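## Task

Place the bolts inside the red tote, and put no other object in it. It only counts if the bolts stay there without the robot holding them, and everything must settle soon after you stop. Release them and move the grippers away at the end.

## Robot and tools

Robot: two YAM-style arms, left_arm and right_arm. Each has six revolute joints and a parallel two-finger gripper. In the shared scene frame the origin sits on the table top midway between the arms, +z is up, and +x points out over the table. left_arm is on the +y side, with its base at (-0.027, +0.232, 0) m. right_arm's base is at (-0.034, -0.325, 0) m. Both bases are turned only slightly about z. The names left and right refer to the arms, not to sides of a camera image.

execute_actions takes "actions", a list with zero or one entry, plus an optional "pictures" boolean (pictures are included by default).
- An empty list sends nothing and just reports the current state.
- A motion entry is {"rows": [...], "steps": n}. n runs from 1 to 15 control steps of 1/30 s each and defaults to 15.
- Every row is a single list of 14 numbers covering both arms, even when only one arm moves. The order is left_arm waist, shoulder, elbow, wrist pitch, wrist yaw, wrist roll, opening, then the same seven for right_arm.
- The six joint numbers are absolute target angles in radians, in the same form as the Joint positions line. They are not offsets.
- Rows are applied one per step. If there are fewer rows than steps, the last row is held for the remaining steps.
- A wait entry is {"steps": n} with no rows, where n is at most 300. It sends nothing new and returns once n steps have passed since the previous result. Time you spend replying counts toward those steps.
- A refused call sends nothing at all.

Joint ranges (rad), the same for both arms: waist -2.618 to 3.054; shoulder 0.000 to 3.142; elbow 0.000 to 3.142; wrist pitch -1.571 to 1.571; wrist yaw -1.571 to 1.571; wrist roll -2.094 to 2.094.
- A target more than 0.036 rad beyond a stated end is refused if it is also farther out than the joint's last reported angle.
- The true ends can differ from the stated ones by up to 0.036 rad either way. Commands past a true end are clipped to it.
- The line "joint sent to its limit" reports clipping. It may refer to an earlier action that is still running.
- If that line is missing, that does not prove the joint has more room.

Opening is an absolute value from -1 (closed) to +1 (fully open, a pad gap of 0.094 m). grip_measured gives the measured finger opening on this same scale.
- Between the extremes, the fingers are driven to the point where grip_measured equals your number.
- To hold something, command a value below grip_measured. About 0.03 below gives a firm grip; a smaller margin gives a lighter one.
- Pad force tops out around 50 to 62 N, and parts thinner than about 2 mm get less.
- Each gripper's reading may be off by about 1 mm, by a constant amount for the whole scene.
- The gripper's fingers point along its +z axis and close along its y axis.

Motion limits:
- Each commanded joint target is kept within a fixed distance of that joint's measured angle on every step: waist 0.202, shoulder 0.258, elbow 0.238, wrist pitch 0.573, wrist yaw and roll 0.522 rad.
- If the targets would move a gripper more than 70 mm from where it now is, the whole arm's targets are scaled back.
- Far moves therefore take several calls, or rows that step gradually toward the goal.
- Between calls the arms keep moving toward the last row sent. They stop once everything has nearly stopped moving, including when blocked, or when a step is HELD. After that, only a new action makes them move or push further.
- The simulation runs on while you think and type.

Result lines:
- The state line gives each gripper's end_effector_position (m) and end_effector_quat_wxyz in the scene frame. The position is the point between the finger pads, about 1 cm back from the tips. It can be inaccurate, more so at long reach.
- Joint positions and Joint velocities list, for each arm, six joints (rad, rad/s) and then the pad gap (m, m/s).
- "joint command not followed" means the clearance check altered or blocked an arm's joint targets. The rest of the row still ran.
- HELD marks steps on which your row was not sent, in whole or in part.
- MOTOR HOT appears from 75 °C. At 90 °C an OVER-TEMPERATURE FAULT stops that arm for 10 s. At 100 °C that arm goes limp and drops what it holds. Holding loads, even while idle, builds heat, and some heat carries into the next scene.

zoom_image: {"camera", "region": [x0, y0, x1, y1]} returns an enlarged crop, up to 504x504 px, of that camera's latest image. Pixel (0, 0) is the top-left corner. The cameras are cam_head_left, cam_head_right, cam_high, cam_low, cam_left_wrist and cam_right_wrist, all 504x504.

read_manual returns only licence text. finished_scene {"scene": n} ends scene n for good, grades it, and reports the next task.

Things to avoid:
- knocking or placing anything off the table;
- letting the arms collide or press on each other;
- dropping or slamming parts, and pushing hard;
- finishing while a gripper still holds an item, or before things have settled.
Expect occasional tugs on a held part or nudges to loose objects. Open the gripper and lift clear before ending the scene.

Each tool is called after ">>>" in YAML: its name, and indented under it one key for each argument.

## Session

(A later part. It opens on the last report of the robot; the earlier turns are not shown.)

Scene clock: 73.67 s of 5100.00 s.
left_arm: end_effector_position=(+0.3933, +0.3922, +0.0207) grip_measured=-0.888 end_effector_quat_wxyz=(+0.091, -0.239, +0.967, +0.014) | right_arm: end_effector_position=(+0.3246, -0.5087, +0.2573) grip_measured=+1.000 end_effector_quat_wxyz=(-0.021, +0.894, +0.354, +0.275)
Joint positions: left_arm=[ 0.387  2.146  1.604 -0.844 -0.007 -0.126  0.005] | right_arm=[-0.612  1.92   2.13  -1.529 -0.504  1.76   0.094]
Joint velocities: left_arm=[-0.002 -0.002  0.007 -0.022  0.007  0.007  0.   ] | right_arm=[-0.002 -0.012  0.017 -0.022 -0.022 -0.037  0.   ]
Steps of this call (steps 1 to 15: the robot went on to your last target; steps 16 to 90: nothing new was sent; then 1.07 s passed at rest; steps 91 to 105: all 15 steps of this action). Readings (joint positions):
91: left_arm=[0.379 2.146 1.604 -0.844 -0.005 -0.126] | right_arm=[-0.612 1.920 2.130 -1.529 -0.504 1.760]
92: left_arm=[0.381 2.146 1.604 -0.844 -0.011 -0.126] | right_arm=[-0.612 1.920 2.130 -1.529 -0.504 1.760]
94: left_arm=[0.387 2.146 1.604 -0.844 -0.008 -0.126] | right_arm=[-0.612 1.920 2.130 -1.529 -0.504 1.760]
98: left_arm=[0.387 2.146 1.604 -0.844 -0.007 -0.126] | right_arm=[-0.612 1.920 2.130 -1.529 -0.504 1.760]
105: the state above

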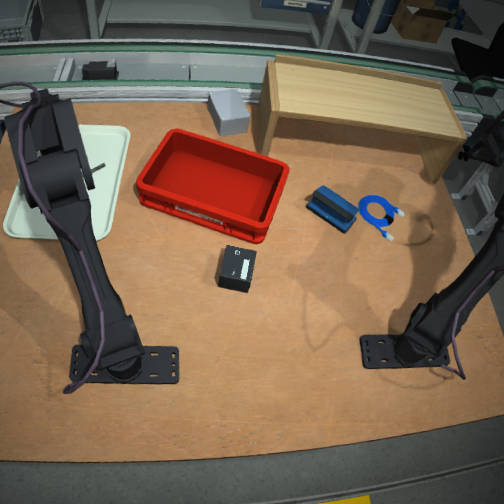

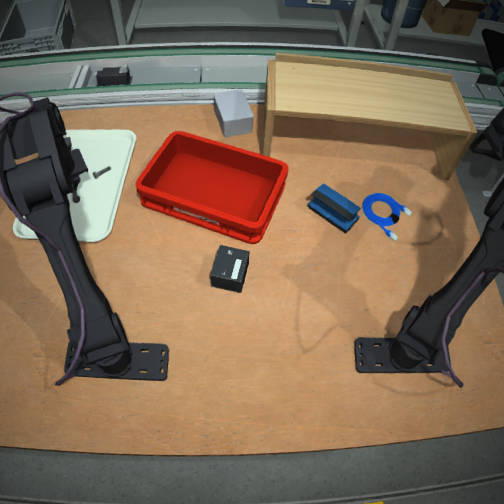

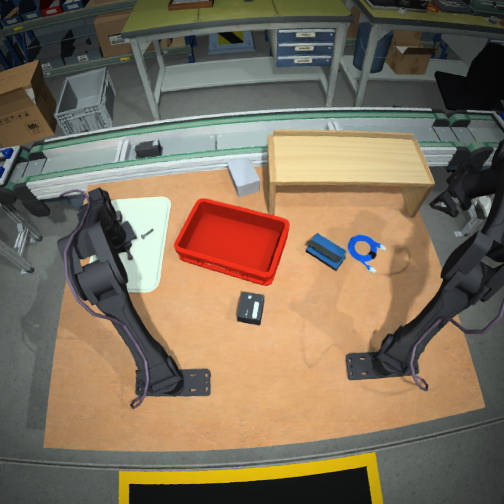

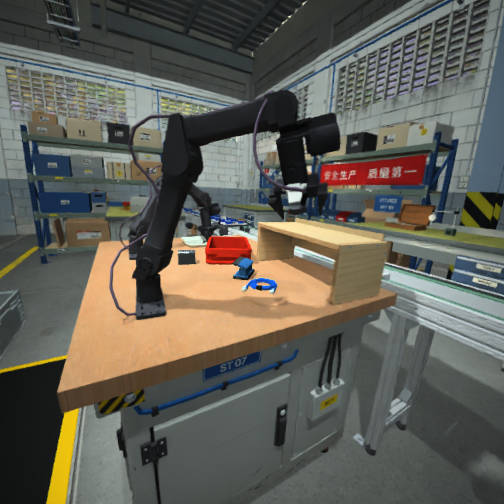

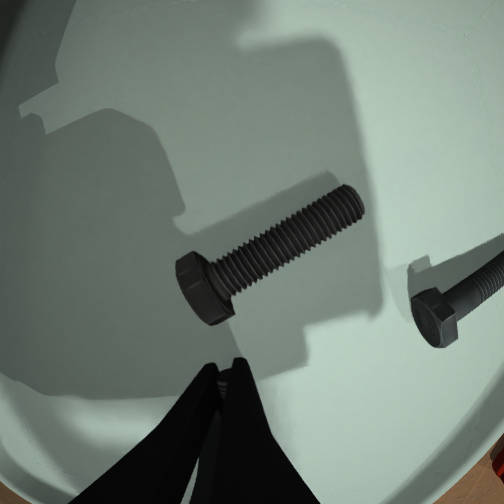

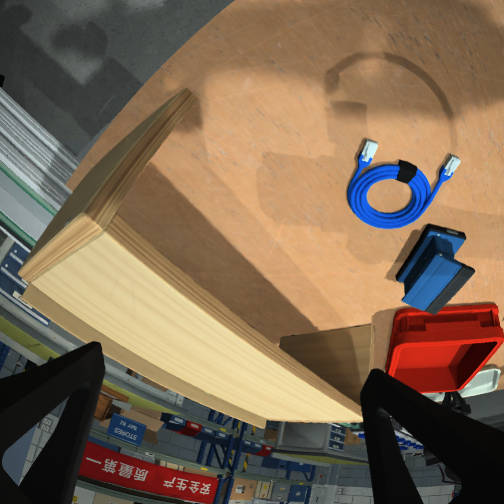

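>>> execute_actions:
  actions:
    - {"rows":[[0.39,2.08,1.65,-0.95,0,-0.13,-0.93,-0.612,1.92,2.13,-1.529,-0.504,1.76,1],[0.39,2.08,1.65,-0.95,0,-0.13,-0.93,-0.612,1.92,2.13,-1.529,-0.504,1.76,1],[0.39,2.05,1.8,-1.12,0,-0.13,-0.93,-0.612,1.92,2.13,-1.529,-0.504,1.76,1],[0.39,2.05,1.8,-1.12,0,-0.13,-0.93,-0.612,1.92,2.13,-1.529,-0.504,1.76,1],[0.39,2.05,1.95,-1.28,0,-0.13,-0.93,-0.612,1.92,2.13,-1.529,-0.504,1.76,1],[0.39,2.05,1.95,-1.28,0,-0.13,-0.93,-0.612,1.92,2.13,-1.529,-0.504,1.76,1],[0.39,2.06,2.15,-1.45,0,-0.13,-0.93,-0.612,1.92,2.13,-1.529,-0.504,1.76,1]],"steps":15}
  pictures: false

>>> execute_actions:
  actions:
    - {"rows":[[0.2,2.06,2.16,-1.45,0,-0.13,-0.93,-0.612,1.92,2.13,-1.529,-0.504,1.76,1],[0.1,2.06,2.16,-1.45,0,-0.13,-0.93,-0.612,1.92,2.13,-1.529,-0.504,1.76,1],[-0.22,2.06,2.16,-1.45,0,-0.13,-0.93,-0.612,1.92,2.13,-1.529,-0.504,1.76,1]],"steps":15}
  pictures: false

>>> execute_actions:
  actions:
    - {"rows":[[-0.31,2.08,2.16,-1.43,0,-0.13,-0.93,-0.612,1.92,2.13,-1.529,-0.504,1.76,1]],"steps":12}

Scene clock: 91.10 s of 5100.00 s.
left_arm: end_effector_position=(+0.3984, +0.3941, +0.1921) grip_measured=-0.888 end_effector_quat_wxyz=(+0.145, -0.238, +0.960, +0.020) | right_arm: end_effector_position=(+0.3246, -0.5087, +0.2573) grip_measured=+1.000 end_effector_quat_wxyz=(-0.021, +0.894, +0.354, +0.275)
Joint positions: left_arm=[ 0.387  2.058  2.133 -1.352 -0.007 -0.126  0.005] | right_arm=[-0.612  1.92   2.13  -1.529 -0.504  1.76   0.094]
Joint velocities: left_arm=[ 0.002 -0.261  0.154 -0.579  0.007 -0.007 -0.001] | right_arm=[-0.002  0.022 -0.012 -0.007 -0.022  0.022  0.   ]
Steps of this call (steps 1 to 15: the robot went on to your last target; steps 16 to 90: nothing new was sent; then 13.93 s passed at rest; steps 91 to 105: all 15 steps of this action). Readings (joint positions):
91: left_arm=[0.387 2.142 1.607 -0.851 -0.007 -0.126] | right_arm=[-0.612 1.920 2.130 -1.529 -0.504 1.760]
92: left_arm=[0.387 2.138 1.610 -0.868 -0.007 -0.126] | right_arm=[-0.612 1.920 2.130 -1.529 -0.504 1.760]
94: left_arm=[0.387 2.133 1.667 -0.959 -0.007 -0.126] | right_arm=[-0.612 1.920 2.130 -1.529 -0.504 1.760]
98: left_arm=[0.387 2.122 1.878 -1.148 -0.007 -0.126] | right_arm=[-0.612 1.920 2.130 -1.529 -0.504 1.760]
105: the state above

Scene clock: 91.60 s of 5100.00 s.
left_arm: end_effector_position=(+0.3960, +0.1089, +0.1877) grip_measured=-0.888 end_effector_quat_wxyz=(+0.111, +0.078, +0.990, -0.027) | right_arm: end_effector_position=(+0.3246, -0.5087, +0.2573) grip_measured=+1.000 end_effector_quat_wxyz=(-0.021, +0.894, +0.354, +0.275)
Joint positions: left_arm=[-0.254  2.063  2.139 -1.418  0.007 -0.127  0.005] | right_arm=[-0.612  1.92   2.13  -1.529 -0.504  1.76   0.094]
Joint velocities: left_arm=[-0.525  0.002 -0.012 -0.139  0.198  0.007 -0.001] | right_arm=[-0.007 -0.012  0.002 -0.007 -0.022 -0.051  0.   ]
Steps of this call (steps 1 to 15: all 15 steps of this action). Readings (joint positions):
1: left_arm=[0.376 2.052 2.137 -1.368 -0.013 -0.126] | right_arm=[-0.612 1.920 2.130 -1.529 -0.504 1.760]
2: left_arm=[0.355 2.051 2.139 -1.379 -0.020 -0.127] | right_arm=[-0.612 1.920 2.130 -1.529 -0.504 1.760]
4: left_arm=[0.278 2.055 2.139 -1.394 -0.022 -0.127] | right_arm=[-0.612 1.920 2.130 -1.529 -0.504 1.760]
8: left_arm=[0.071 2.062 2.139 -1.405 -0.019 -0.127] | right_arm=[-0.612 1.920 2.130 -1.529 -0.504 1.760]
15: the state above

Scene clock: 92.00 s of 5100.00 s.
left_arm: end_effector_position=(+0.3876, +0.0854, +0.1875) grip_measured=-0.888 end_effector_quat_wxyz=(+0.109, +0.106, +0.988, -0.029) | right_arm: end_effector_position=(+0.3246, -0.5087, +0.2573) grip_measured=+1.000 end_effector_quat_wxyz=(-0.021, +0.894, +0.354, +0.275)
Joint positions: left_arm=[-0.312  2.063  2.139 -1.422  0.006 -0.127  0.005] | right_arm=[-0.612  1.92   2.13  -1.529 -0.504  1.76   0.094]
Joint velocities: left_arm=[-0.007 -0.012 -0.002  0.037 -0.007  0.007 -0.   ] | right_arm=[ 0.012  0.002  0.007 -0.022 -0.037 -0.051  0.   ]
Steps of this call (steps 1 to 12: all 12 steps of this action). Readings (joint positions):
1: left_arm=[-0.273 2.063 2.139 -1.421 0.009 -0.127] | right_arm=[-0.612 1.920 2.130 -1.529 -0.504 1.760]
2: left_arm=[-0.285 2.063 2.139 -1.422 0.008 -0.127] | right_arm=[-0.612 1.920 2.130 -1.529 -0.504 1.760]
4: left_arm=[-0.304 2.063 2.139 -1.422 0.008 -0.127] | right_arm=[-0.612 1.920 2.130 -1.529 -0.504 1.760]
8: left_arm=[-0.312 2.063 2.139 -1.422 0.008 -0.127] | right_arm=[-0.612 1.920 2.130 -1.529 -0.504 1.760]
12: the state above

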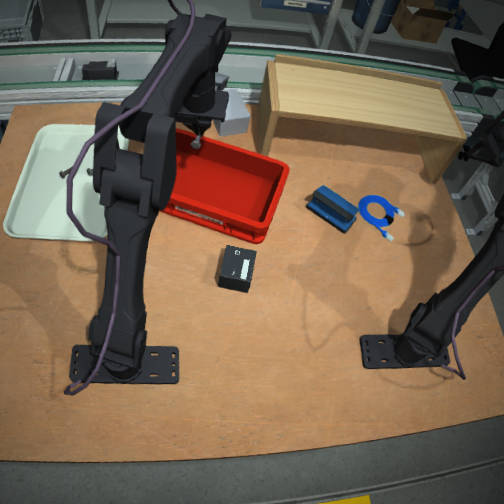

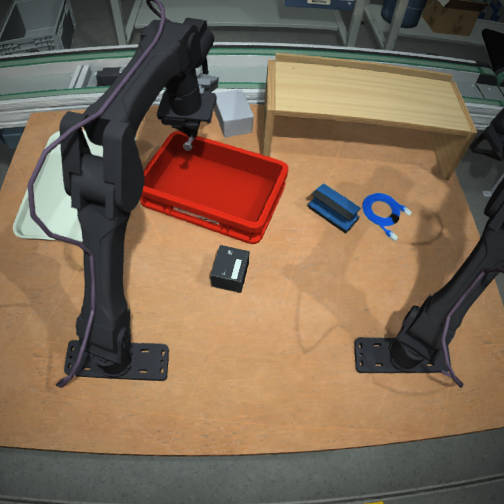

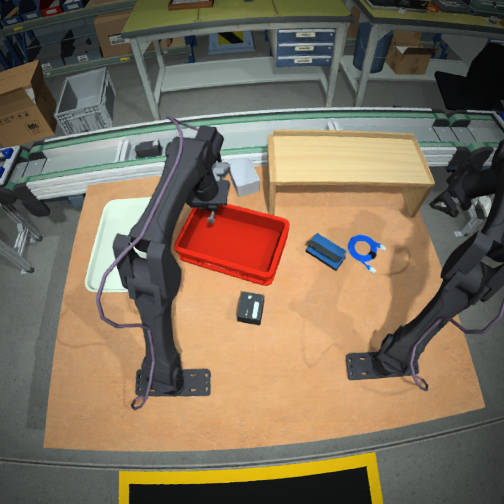

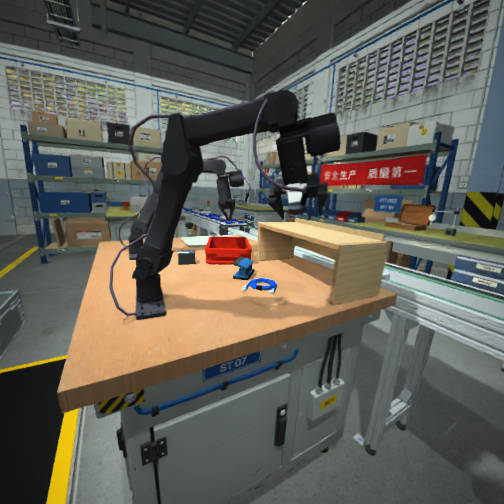

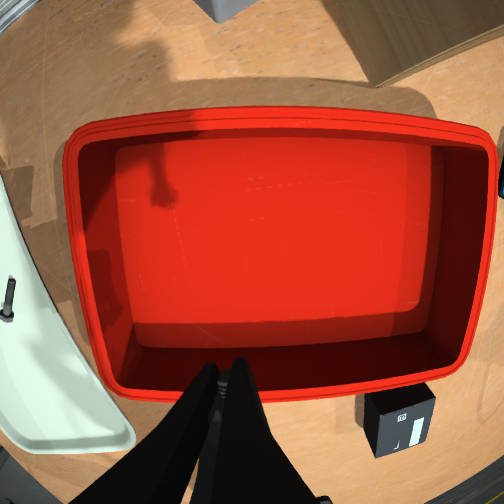

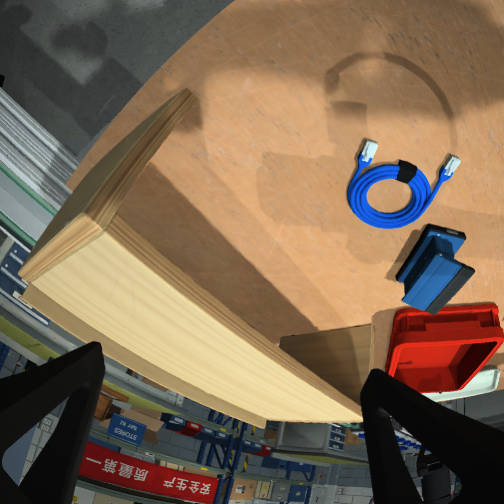

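>>> execute_actions:
  actions:
    - {"rows":[[-0.33,2.15,2.24,-1.43,0,-0.13,-0.93,-0.612,1.92,2.13,-1.529,-0.504,1.76,1],[-0.33,2.15,2.24,-1.43,0,-0.13,-0.93,-0.612,1.92,2.13,-1.529,-0.504,1.76,1],[-0.33,2.15,2.24,-1.43,0,-0.13,-0.93,-0.612,1.92,2.13,-1.529,-0.504,1.76,1],[-0.35,2.25,2.33,-1.43,0,-0.13,-0.93,-0.612,1.92,2.13,-1.529,-0.504,1.76,1],[-0.35,2.25,2.33,-1.43,0,-0.13,-0.93,-0.612,1.92,2.13,-1.529,-0.504,1.76,1],[-0.35,2.25,2.33,-1.43,0,-0.13,-0.93,-0.612,1.92,2.13,-1.529,-0.504,1.76,1],[-0.36,2.33,2.38,-1.43,0,-0.13,-0.93,-0.612,1.92,2.13,-1.529,-0.504,1.76,1]],"steps":15}
  pictures: false

>>> execute_actions:
  actions:
    - {"rows":[[-0.36,2.32,2.28,-1.35,0,-0.13,-0.93,-0.612,1.92,2.13,-1.529,-0.504,1.76,1],[-0.36,2.32,2.28,-1.35,0,-0.13,-0.93,-0.612,1.92,2.13,-1.529,-0.504,1.76,1],[-0.36,2.32,2.28,-1.35,0,-0.13,-0.93,-0.612,1.92,2.13,-1.529,-0.504,1.76,1],[-0.36,2.31,2.18,-1.26,0,-0.13,-0.93,-0.612,1.92,2.13,-1.529,-0.504,1.76,1],[-0.36,2.31,2.18,-1.26,0,-0.13,-0.93,-0.612,1.92,2.13,-1.529,-0.504,1.76,1],[-0.36,2.31,2.18,-1.26,0,-0.13,-0.93,-0.612,1.92,2.13,-1.529,-0.504,1.76,1],[-0.36,2.30,2.08,-1.17,0,-0.13,-0.93,-0.612,1.92,2.13,-1.529,-0.504,1.76,1]],"steps":15}

Scene clock: 108.27 s of 5100.00 s.
left_arm: end_effector_position=(+0.4239, +0.0505, +0.1149) grip_measured=-0.888 end_effector_quat_wxyz=(+0.064, +0.128, +0.990, -0.019) | right_arm: end_effector_position=(+0.3246, -0.5087, +0.2573) grip_measured=+1.000 end_effector_quat_wxyz=(-0.021, +0.894, +0.354, +0.275)
Joint positions: left_arm=[-0.355  2.359  2.344 -1.422  0.004 -0.127  0.005] | right_arm=[-0.612  1.92   2.13  -1.529 -0.504  1.76   0.094]
Joint velocities: left_arm=[-0.002  0.002 -0.007  0.007  0.007 -0.022  0.   ] | right_arm=[ 0.012 -0.002 -0.012  0.007  0.022 -0.051  0.   ]
Steps of this call (steps 1 to 15: the robot went on to your last target; steps 16 to 90: nothing new was sent; then 12.77 s passed at rest; steps 91 to 105: all 15 steps of this action). Readings (joint positions):
91: left_arm=[-0.312 2.073 2.154 -1.431 0.006 -0.127] | right_arm=[-0.612 1.920 2.130 -1.529 -0.504 1.760]
92: left_arm=[-0.313 2.090 2.181 -1.436 0.006 -0.127] | right_arm=[-0.612 1.920 2.130 -1.529 -0.504 1.760]
94: left_arm=[-0.317 2.132 2.228 -1.438 0.005 -0.127] | right_arm=[-0.612 1.920 2.130 -1.529 -0.504 1.760]
98: left_arm=[-0.337 2.259 2.331 -1.429 0.004 -0.127] | right_arm=[-0.612 1.920 2.130 -1.529 -0.504 1.760]
105: the state above

Scene clock: 108.77 s of 5100.00 s.
left_arm: end_effector_position=(+0.4211, +0.0516, +0.0646) grip_measured=-0.888 end_effector_quat_wxyz=(+0.059, +0.128, +0.990, -0.018) | right_arm: end_effector_position=(+0.3246, -0.5087, +0.2573) grip_measured=+1.000 end_effector_quat_wxyz=(-0.021, +0.894, +0.354, +0.275)
Joint positions: left_arm=[-0.355  2.324  2.083 -1.207  0.004 -0.127  0.005] | right_arm=[-0.612  1.92   2.13  -1.529 -0.504  1.76   0.094]
Joint velocities: left_arm=[ 0.017 -0.007 -0.007  0.212  0.037 -0.022  0.   ] | right_arm=[-0.027  0.007 -0.022  0.022 -0.022 -0.022  0.   ]
Steps of this call (steps 1 to 15: all 15 steps of this action). Readings (joint positions):
1: left_arm=[-0.355 2.355 2.335 -1.413 0.004 -0.127] | right_arm=[-0.612 1.920 2.130 -1.529 -0.504 1.760]
2: left_arm=[-0.355 2.348 2.321 -1.400 0.004 -0.127] | right_arm=[-0.612 1.920 2.130 -1.529 -0.504 1.760]
4: left_arm=[-0.355 2.338 2.286 -1.371 0.004 -0.127] | right_arm=[-0.612 1.920 2.130 -1.529 -0.504 1.760]
8: left_arm=[-0.355 2.319 2.154 -1.276 0.004 -0.127] | right_arm=[-0.612 1.920 2.130 -1.529 -0.504 1.760]
15: the state above

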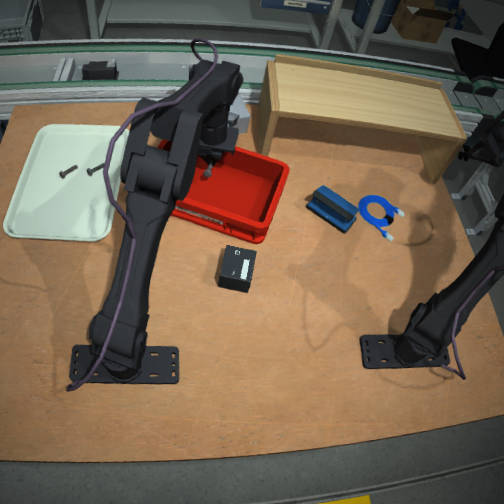

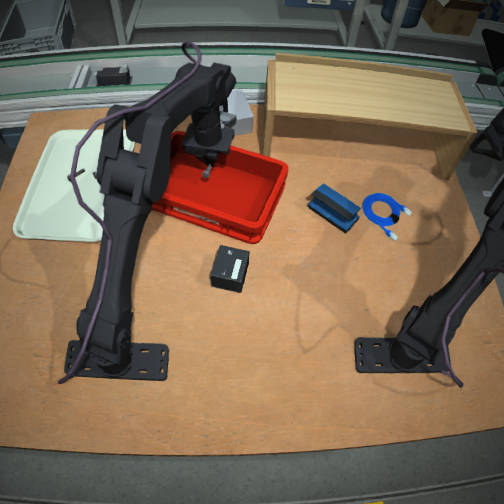

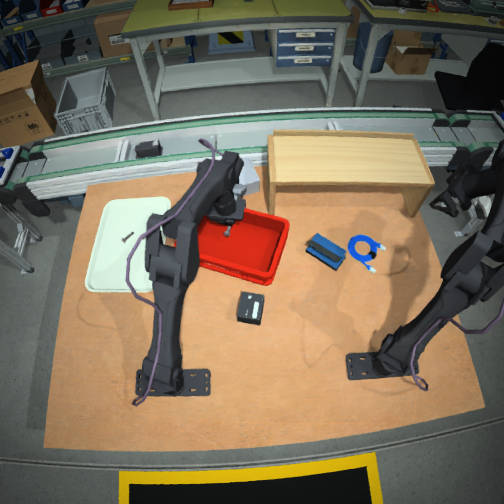

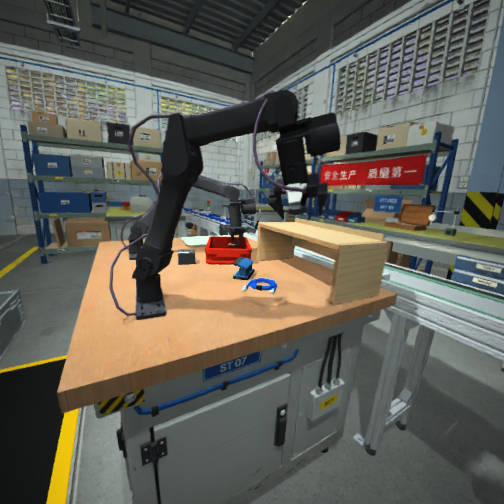

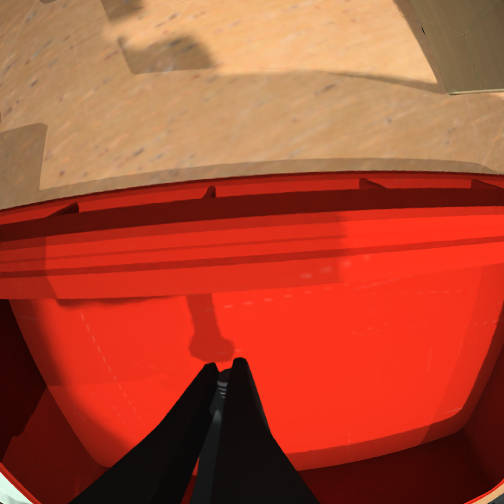

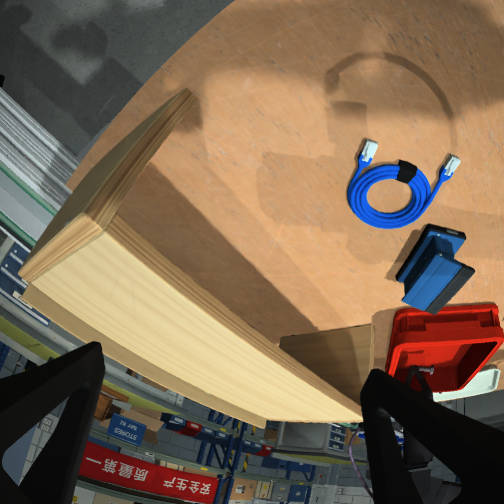

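>>> execute_actions:
  actions:
    - {"rows":[[-0.36,2.30,2.0,-1.09,0,-0.13,-0.93,-0.612,1.92,2.13,-1.529,-0.504,1.76,1]],"steps":15}

Scene clock: 129.97 s of 5100.00 s.
left_arm: end_effector_position=(+0.4278, +0.0489, +0.0510) grip_measured=-0.888 end_effector_quat_wxyz=(+0.077, +0.128, +0.989, -0.022) | right_arm: end_effector_position=(+0.3246, -0.5087, +0.2573) grip_measured=+1.000 end_effector_quat_wxyz=(-0.021, +0.894, +0.354, +0.275)
Joint positions: left_arm=[-0.355  2.315  2.01  -1.104  0.004 -0.127  0.005] | right_arm=[-0.612  1.92   2.13  -1.529 -0.504  1.76   0.094]
Joint velocities: left_arm=[-0.002 -0.002  0.002  0.066 -0.066 -0.007 -0.   ] | right_arm=[-0.012  0.002 -0.007  0.007  0.037 -0.051  0.   ]
Steps of this call (steps 1 to 30: the robot went on to your last target; steps 31 to 90: nothing new was sent; then 17.70 s passed at rest; steps 91 to 105: all 15 steps of this action). Readings (joint positions):
91: left_arm=[-0.355 2.321 2.071 -1.167 0.004 -0.127] | right_arm=[-0.612 1.920 2.130 -1.529 -0.504 1.760]
92: left_arm=[-0.355 2.316 2.052 -1.149 0.004 -0.127] | right_arm=[-0.612 1.920 2.130 -1.529 -0.504 1.760]
94: left_arm=[-0.355 2.315 2.026 -1.132 0.004 -0.127] | right_arm=[-0.612 1.920 2.130 -1.529 -0.504 1.760]
98: left_arm=[-0.355 2.315 2.010 -1.120 0.004 -0.127] | right_arm=[-0.612 1.920 2.130 -1.529 -0.504 1.760]
105: the state above

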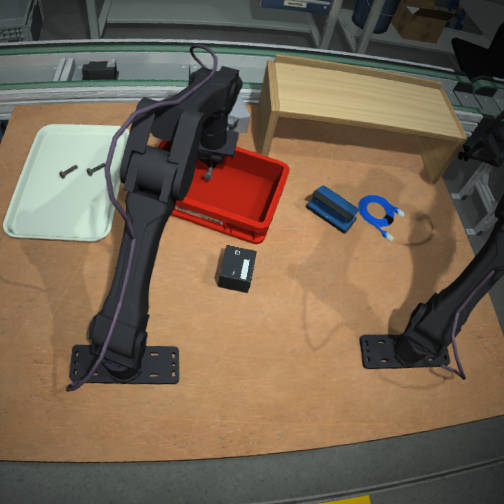

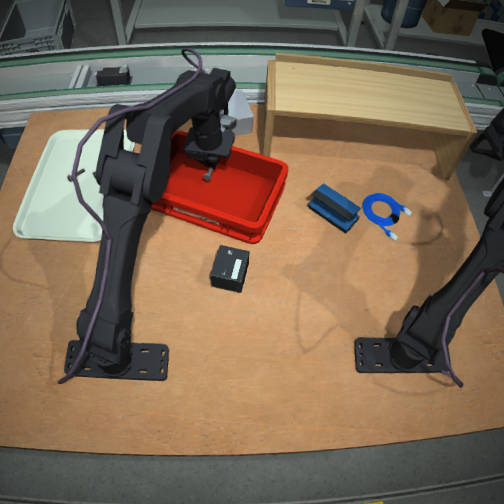

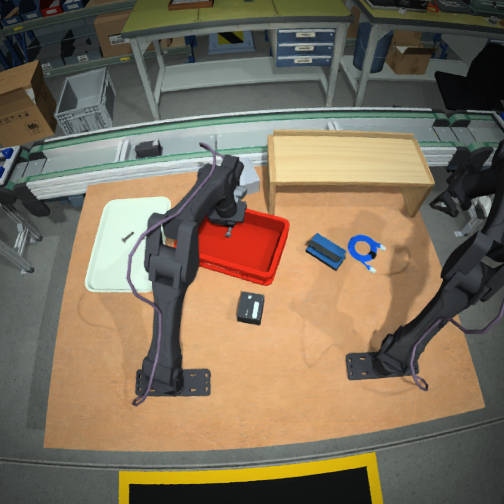

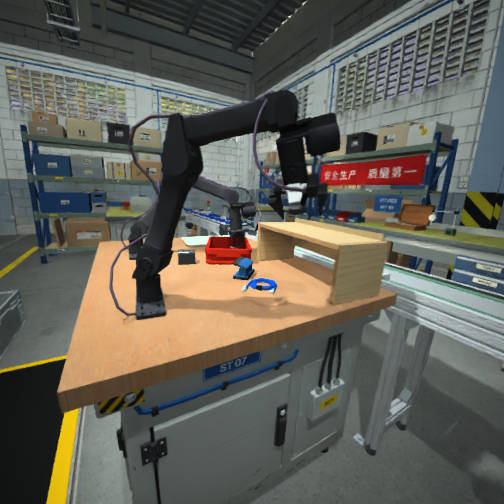

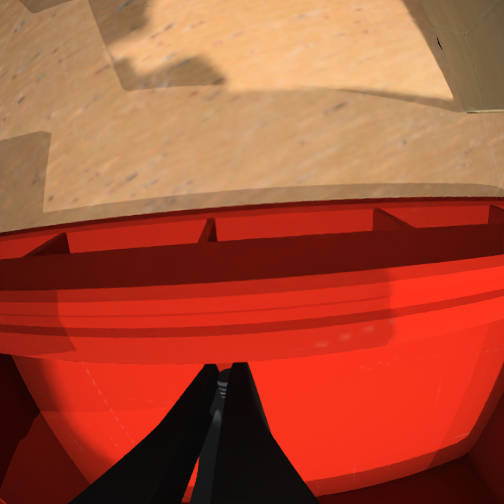

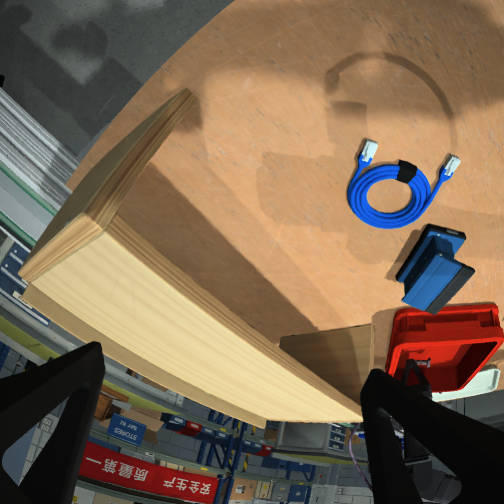

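>>> execute_actions:
  actions:
    - {"rows":[[-0.36,2.33,2.01,-1.12,0,-0.13,-0.93,-0.612,1.92,2.13,-1.529,-0.504,1.76,1],[-0.36,2.34,2.01,-1.12,0,-0.13,-0.93,-0.612,1.92,2.13,-1.529,-0.504,1.76,1],[-0.36,2.34,2.01,-1.12,0,-0.13,-0.93,-0.612,1.92,2.13,-1.529,-0.504,1.76,1],[-0.36,2.34,2.01,-1.12,0,-0.13,-0.93,-0.612,1.92,2.13,-1.529,-0.504,1.76,1],[-0.36,2.34,2.01,-1.12,0,-0.13,-0.93,-0.612,1.92,2.13,-1.529,-0.504,1.76,1],[-0.36,2.34,2.01,-1.12,0,-0.13,-0.93,-0.612,1.92,2.13,-1.529,-0.504,1.76,1],[-0.36,2.34,2.01,-1.12,0,-0.13,-0.5,-0.612,1.92,2.13,-1.529,-0.504,1.76,1]],"steps":14}
  pictures: false

>>> execute_actions:
  actions:
    - {"rows":[[-0.36,2.33,2.1,-1.2,0,-0.13,-0.5,-0.612,1.92,2.13,-1.529,-0.504,1.76,1],[-0.36,2.33,2.15,-1.25,0,-0.13,-0.5,-0.612,1.92,2.13,-1.529,-0.504,1.76,1],[-0.36,2.33,2.2,-1.3,0,-0.13,-0.5,-0.612,1.92,2.13,-1.529,-0.504,1.76,1],[-0.36,2.33,2.28,-1.35,0,-0.13,-0.5,-0.612,1.92,2.13,-1.529,-0.504,1.76,1],[-0.36,2.33,2.33,-1.4,0,-0.13,-0.5,-0.612,1.92,2.13,-1.529,-0.504,1.76,1],[-0.36,2.3,2.38,-1.43,0,-0.13,-0.5,-0.612,1.92,2.13,-1.529,-0.504,1.76,1],[-0.36,2.25,2.35,-1.43,0,-0.13,-0.5,-0.612,1.92,2.13,-1.529,-0.504,1.76,1],[-0.36,2.2,2.3,-1.45,0,-0.13,-0.5,-0.612,1.92,2.13,-1.529,-0.504,1.76,1],[-0.36,2.15,2.25,-1.45,0,-0.13,-0.5,-0.612,1.92,2.13,-1.529,-0.504,1.76,1],[-0.36,2.06,2.16,-1.45,0,-0.13,-0.5,-0.612,1.92,2.13,-1.529,-0.504,1.76,1]],"steps":15}
  pictures: false

Scene clock: 145.53 s of 5100.00 s.
left_arm: end_effector_position=(+0.4252, +0.0500, +0.0411) grip_measured=-0.502 end_effector_quat_wxyz=(+0.065, +0.128, +0.990, -0.019) | right_arm: end_effector_position=(+0.3246, -0.5087, +0.2573) grip_measured=+1.000 end_effector_quat_wxyz=(-0.021, +0.894, +0.354, +0.275)
Joint positions: left_arm=[-0.355  2.336  2.01  -1.109  0.004 -0.127  0.023] | right_arm=[-0.612  1.92   2.13  -1.529 -0.504  1.76   0.094]
Joint velocities: left_arm=[ 0.012 -0.007 -0.012 -0.037 -0.066 -0.066  0.001] | right_arm=[-0.007  0.012  0.012  0.007 -0.095  0.007  0.   ]
Steps of this call (steps 1 to 15: the robot went on to your last target; steps 16 to 90: nothing new was sent; then 12.10 s passed at rest; steps 91 to 104: all 14 steps of this action). Readings (joint positions):
91: left_arm=[-0.355 2.315 2.010 -1.101 0.004 -0.127] | right_arm=[-0.612 1.920 2.130 -1.529 -0.504 1.760]
92: left_arm=[-0.355 2.317 2.010 -1.103 0.004 -0.127] | right_arm=[-0.612 1.920 2.130 -1.529 -0.504 1.760]
94: left_arm=[-0.355 2.321 2.010 -1.104 0.004 -0.127] | right_arm=[-0.612 1.920 2.130 -1.529 -0.504 1.760]
98: left_arm=[-0.355 2.334 2.010 -1.107 0.004 -0.127] | right_arm=[-0.612 1.920 2.130 -1.529 -0.504 1.760]
104: the state above

Scene clock: 146.03 s of 5100.00 s.
left_arm: end_effector_position=(+0.3906, +0.0640, +0.2101) grip_measured=-0.502 end_effector_quat_wxyz=(+0.146, +0.127, +0.980, -0.040) | right_arm: end_effector_position=(+0.3246, -0.5087, +0.2573) grip_measured=+1.000 end_effector_quat_wxyz=(-0.021, +0.894, +0.354, +0.275)
Joint positions: left_arm=[-0.355  2.051  2.195 -1.41   0.004 -0.127  0.023] | right_arm=[-0.612  1.92   2.13  -1.529 -0.504  1.76   0.094]
Joint velocities: left_arm=[-0.012 -0.496 -0.007 -0.212 -0.037  0.007 -0.001] | right_arm=[ 0.002 -0.002  0.012  0.066  0.066 -0.037  0.   ]
Steps of this call (steps 1 to 15: all 15 steps of this action). Readings (joint positions):
1: left_arm=[-0.355 2.338 2.020 -1.122 0.004 -0.127] | right_arm=[-0.612 1.920 2.130 -1.529 -0.504 1.760]
2: left_arm=[-0.355 2.344 2.044 -1.149 0.004 -0.127] | right_arm=[-0.612 1.920 2.130 -1.529 -0.504 1.760]
4: left_arm=[-0.355 2.356 2.128 -1.215 0.004 -0.127] | right_arm=[-0.612 1.920 2.130 -1.529 -0.504 1.760]
8: left_arm=[-0.355 2.323 2.284 -1.302 0.004 -0.127] | right_arm=[-0.612 1.920 2.130 -1.529 -0.504 1.760]
15: the state above

>>> execute_actions:
  actions:
    - {"rows":[[-0.25,2.06,2.16,-1.45,0,0.1,-0.3,-0.612,1.92,2.13,-1.529,-0.504,1.76,1],[-0.15,2.06,2.16,-1.45,0,0.3,-0.3,-0.612,1.92,2.13,-1.529,-0.504,1.76,1],[-0.08,2.06,2.16,-1.4,0,0.5,-0.3,-0.612,1.92,2.13,-1.529,-0.504,1.76,1],[0,2.06,2.12,-1.35,0,0.7,-0.3,-0.612,1.92,2.13,-1.529,-0.504,1.76,1],[0.07,2.08,2.1,-1.3,0,0.9,-0.3,-0.612,1.92,2.13,-1.529,-0.504,1.76,1],[0.13,2.1,2.07,-1.25,0,1.08,-0.3,-0.612,1.92,2.13,-1.529,-0.504,1.76,1],[0.18,2.12,2.04,-1.2,0,1.08,-0.3,-0.612,1.92,2.13,-1.529,-0.504,1.76,1],[0.21,2.14,2.02,-1.15,0,1.08,-0.3,-0.612,1.92,2.13,-1.529,-0.504,1.76,1],[0.22,2.16,2.0,-1.12,0,1.08,-0.3,-0.612,1.92,2.13,-1.529,-0.504,1.76,1]],"steps":12}
  pictures: false

>>> execute_actions:
  actions:
    - {"rows":[[0.22,2.2,1.98,-1.08,0,1.08,-0.3,-0.612,1.92,2.13,-1.529,-0.504,1.76,1],[0.22,2.23,1.97,-1.06,0,1.08,-0.3,-0.612,1.92,2.13,-1.529,-0.504,1.76,1],[0.22,2.267,1.954,-1.04,0,1.08,-0.3,-0.612,1.92,2.13,-1.529,-0.504,1.76,1]],"steps":15}

Scene clock: 162.83 s of 5100.00 s.
left_arm: end_effector_position=(+0.4434, +0.2657, +0.1489) grip_measured=-0.302 end_effector_quat_wxyz=(+0.127, +0.280, +0.951, +0.042) | right_arm: end_effector_position=(+0.3246, -0.5087, +0.2573) grip_measured=+1.000 end_effector_quat_wxyz=(-0.021, +0.894, +0.354, +0.275)
Joint positions: left_arm=[ 0.101  2.119  2.056 -1.239  0.01   0.644  0.033] | right_arm=[-0.612  1.92   2.13  -1.529 -0.504  1.76   0.094]
Joint velocities: left_arm=[ 1.175  0.418 -0.447  0.769 -0.007  2.293 -0.001] | right_arm=[-0.002 -0.002  0.017 -0.081  0.037 -0.051  0.   ]
Steps of this call (steps 1 to 30: the robot went on to your last target; steps 31 to 90: nothing new was sent; then 13.40 s passed at rest; steps 91 to 102: all 12 steps of this action). Readings (joint positions):
91: left_arm=[-0.348 2.057 2.173 -1.439 0.007 -0.096] | right_arm=[-0.612 1.920 2.130 -1.529 -0.504 1.760]
92: left_arm=[-0.330 2.057 2.173 -1.439 0.013 -0.038] | right_arm=[-0.612 1.920 2.130 -1.529 -0.504 1.760]
94: left_arm=[-0.259 2.057 2.168 -1.427 0.017 0.115] | right_arm=[-0.612 1.920 2.130 -1.529 -0.504 1.760]
98: left_arm=[-0.071 2.068 2.116 -1.337 0.013 0.386] | right_arm=[-0.612 1.920 2.130 -1.529 -0.504 1.760]
102: the state above

Scene clock: 163.33 s of 5100.00 s.
left_arm: end_effector_position=(+0.4507, +0.3301, +0.0453) grip_measured=-0.302 end_effector_quat_wxyz=(+0.066, +0.417, +0.905, +0.054) | right_arm: end_effector_position=(+0.3246, -0.5087, +0.2573) grip_measured=+1.000 end_effector_quat_wxyz=(-0.021, +0.894, +0.354, +0.275)
Joint positions: left_arm=[ 0.225  2.295  1.95  -1.056 -0.01   1.06   0.033] | right_arm=[-0.612  1.92   2.13  -1.529 -0.504  1.76   0.094]
Joint velocities: left_arm=[-0.002 -0.032 -0.002  0.11   0.051  0.139  0.   ] | right_arm=[ 0.002  0.002  0.007  0.051  0.037 -0.007  0.   ]
Steps of this call (steps 1 to 15: all 15 steps of this action). Readings (joint positions):
1: left_arm=[0.141 2.135 2.040 -1.214 0.008 0.718] | right_arm=[-0.612 1.920 2.130 -1.529 -0.504 1.760]
2: left_arm=[0.178 2.155 2.025 -1.185 0.005 0.786] | right_arm=[-0.612 1.920 2.130 -1.529 -0.504 1.760]
4: left_arm=[0.232 2.206 1.999 -1.128 -0.003 0.890] | right_arm=[-0.612 1.920 2.130 -1.529 -0.504 1.760]
8: left_arm=[0.251 2.291 1.957 -1.079 -0.012 1.000] | right_arm=[-0.612 1.920 2.130 -1.529 -0.504 1.760]
15: the state above

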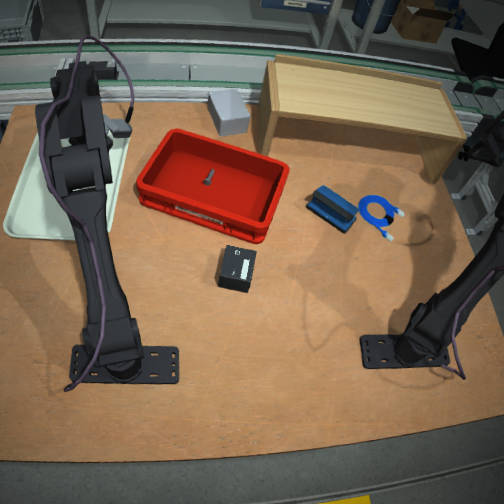

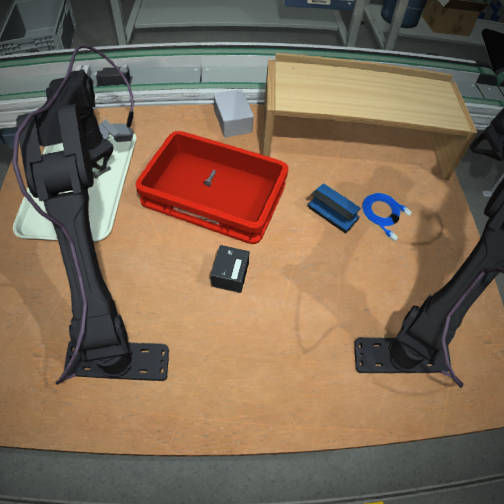

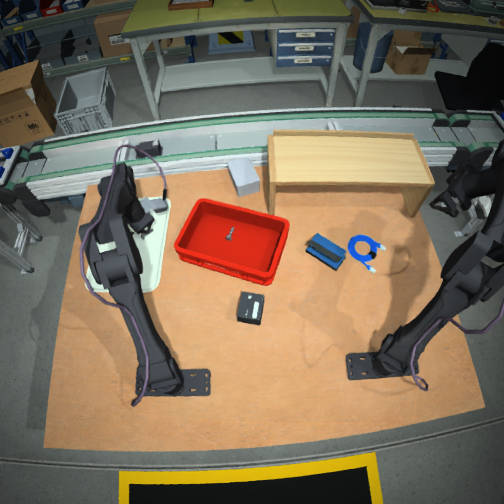

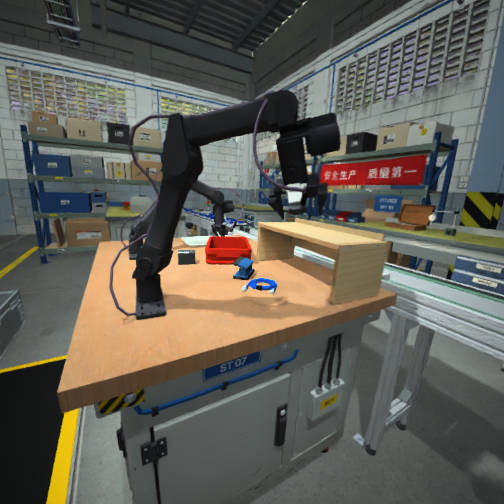

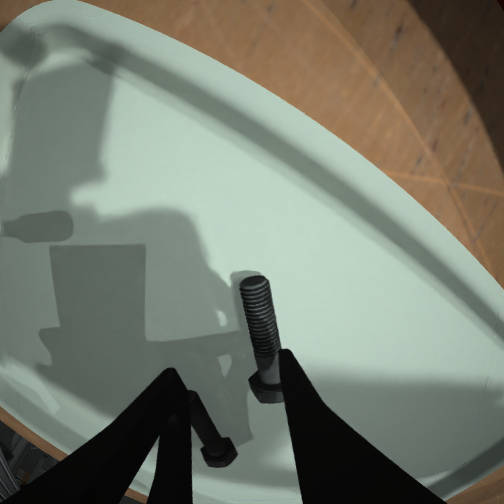

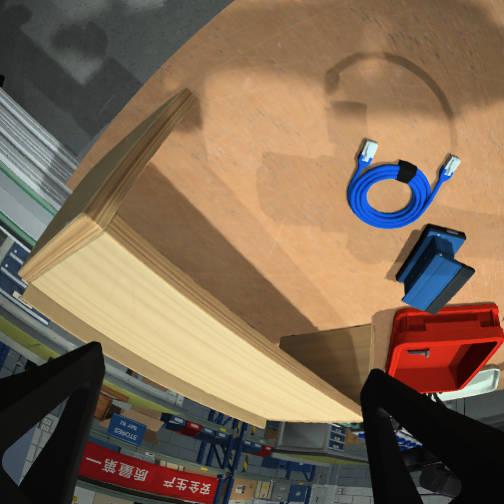

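>>> execute_actions:
  actions:
    - {"rows":[[0.2,2.25,1.9,-1.02,0,1.08,-0.3,-0.612,1.92,2.13,-1.529,-0.504,1.76,1],[0.2,2.22,1.86,-0.99,0,1.08,-0.3,-0.612,1.92,2.13,-1.529,-0.504,1.76,1],[0.2,2.22,1.815,-0.965,0,1.08,-0.3,-0.612,1.92,2.13,-1.529,-0.504,1.76,1]],"steps":15}

Scene clock: 184.93 s of 5100.00 s.
left_arm: end_effector_position=(+0.4413, +0.3203, +0.0347) grip_measured=-0.302 end_effector_quat_wxyz=(+0.068, +0.431, +0.898, +0.055) | right_arm: end_effector_position=(+0.3246, -0.5087, +0.2573) grip_measured=+1.000 end_effector_quat_wxyz=(-0.021, +0.894, +0.354, +0.275)
Joint positions: left_arm=[ 0.209  2.248  1.828 -0.977 -0.01   1.076  0.033] | right_arm=[-0.612  1.92   2.13  -1.529 -0.504  1.76   0.094]
Joint velocities: left_arm=[-0.002 -0.012  0.002  0.066 -0.066 -0.022 -0.001] | right_arm=[-0.007 -0.002  0.007  0.037  0.007 -0.007  0.   ]
Steps of this call (steps 1 to 30: the robot went on to your last target; steps 31 to 90: nothing new was sent; then 18.10 s passed at rest; steps 91 to 105: all 15 steps of this action). Readings (joint positions):
91: left_arm=[0.224 2.292 1.944 -1.041 -0.010 1.076] | right_arm=[-0.612 1.920 2.130 -1.529 -0.504 1.760]
92: left_arm=[0.223 2.283 1.925 -1.028 -0.010 1.076] | right_arm=[-0.612 1.920 2.130 -1.529 -0.504 1.760]
94: left_arm=[0.218 2.257 1.869 -1.004 -0.010 1.076] | right_arm=[-0.612 1.920 2.130 -1.529 -0.504 1.760]
98: left_arm=[0.209 2.248 1.830 -0.994 -0.010 1.076] | right_arm=[-0.612 1.920 2.130 -1.529 -0.504 1.760]
105: the state above

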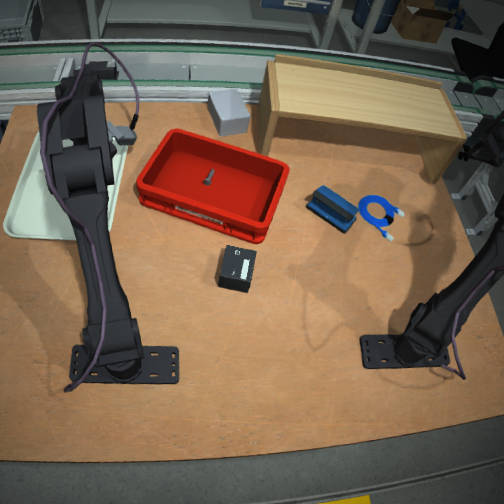

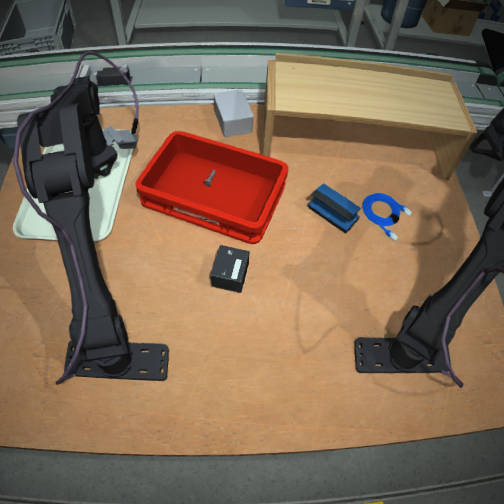

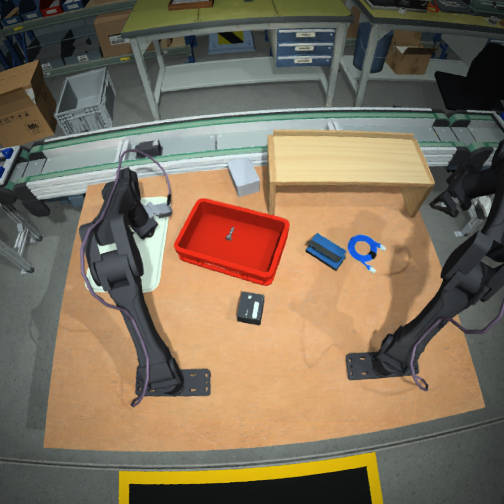

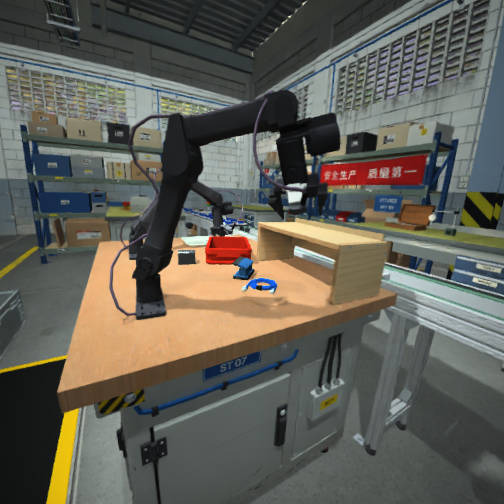

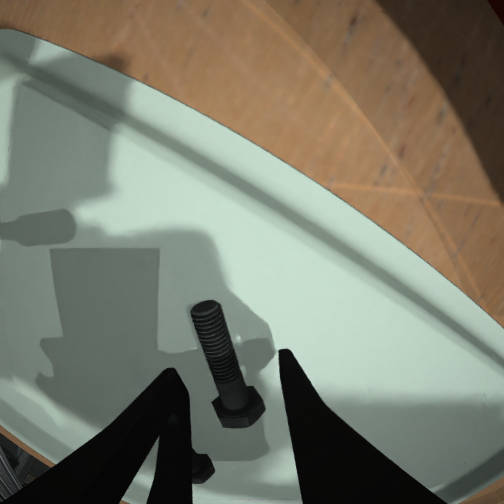

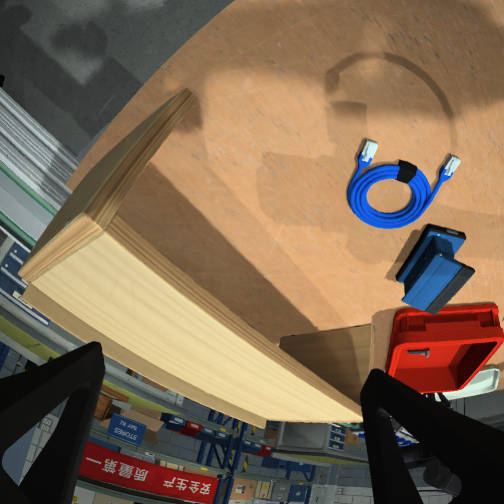

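>>> execute_actions:
  actions:
    - {"rows":[[0.2,2.262,1.84,-0.95,0,1.08,-0.48,-0.612,1.92,2.13,-1.529,-0.504,1.76,1]],"steps":15}

Scene clock: 189.33 s of 5100.00 s.
left_arm: end_effector_position=(+0.4460, +0.3211, +0.0356) grip_measured=-0.478 end_effector_quat_wxyz=(+0.076, +0.431, +0.897, +0.061) | right_arm: end_effector_position=(+0.3246, -0.5087, +0.2573) grip_measured=+1.000 end_effector_quat_wxyz=(-0.021, +0.894, +0.354, +0.275)
Joint positions: left_arm=[ 0.209  2.248  1.828 -0.957 -0.01   1.076  0.025] | right_arm=[-0.612  1.92   2.13  -1.529 -0.504  1.76   0.094]
Joint velocities: left_arm=[-0.017 -0.007  0.002  0.081 -0.007 -0.081  0.   ] | right_arm=[-0.017  0.002  0.002 -0.007 -0.051  0.037  0.   ]
Steps of this call (steps 1 to 15: the robot went on to your last target; steps 16 to 90: nothing new was sent; then 0.90 s passed at rest; steps 91 to 105: all 15 steps of this action). Readings (joint positions):
91: left_arm=[0.209 2.248 1.828 -0.971 -0.010 1.076] | right_arm=[-0.612 1.920 2.130 -1.529 -0.504 1.760]
92: left_arm=[0.209 2.248 1.828 -0.969 -0.010 1.076] | right_arm=[-0.612 1.920 2.130 -1.529 -0.504 1.760]
94: left_arm=[0.209 2.248 1.828 -0.964 -0.010 1.076] | right_arm=[-0.612 1.920 2.130 -1.529 -0.504 1.760]
98: left_arm=[0.209 2.248 1.828 -0.959 -0.010 1.076] | right_arm=[-0.612 1.920 2.130 -1.529 -0.504 1.760]
105: the state above

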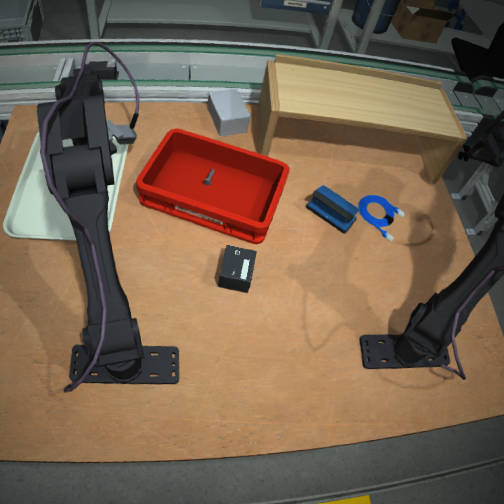

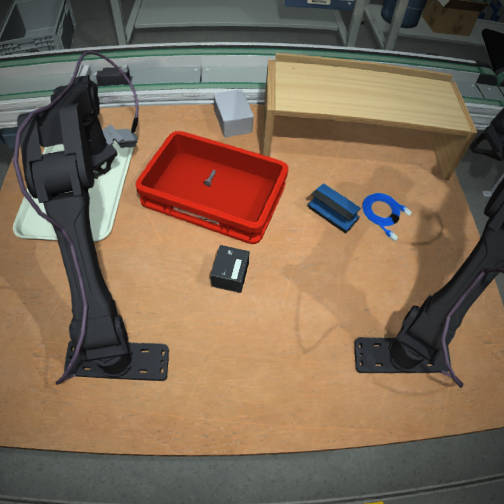

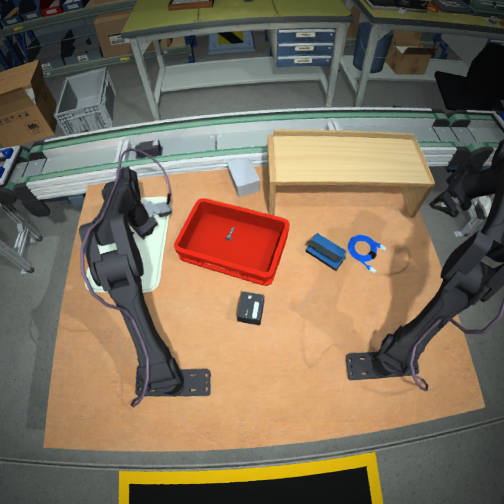

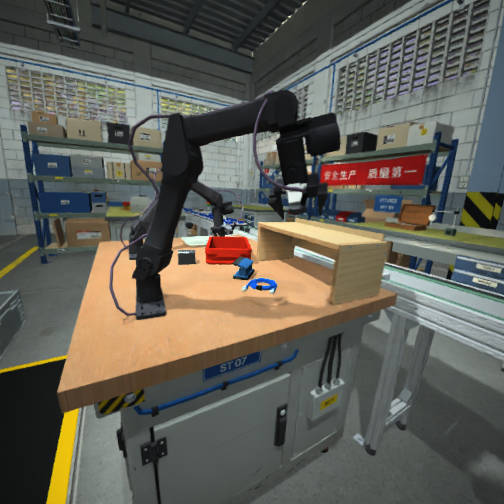

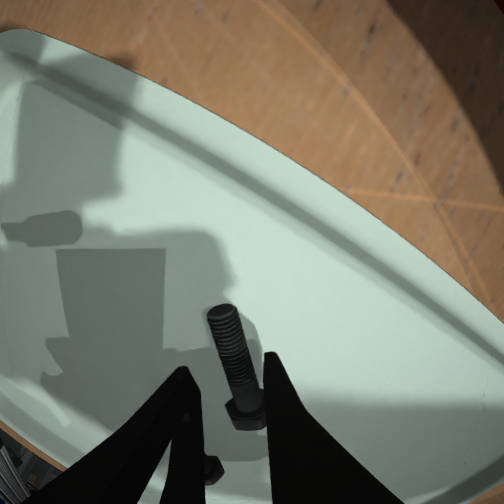

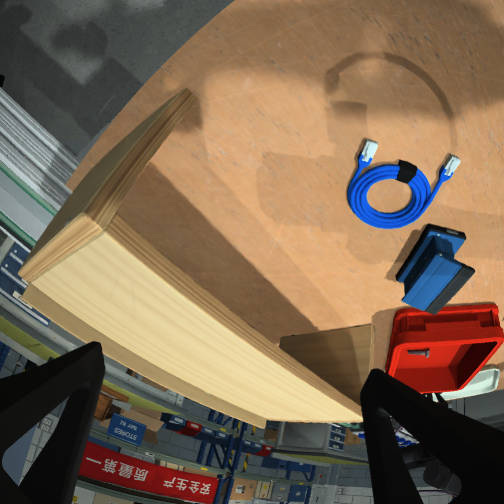

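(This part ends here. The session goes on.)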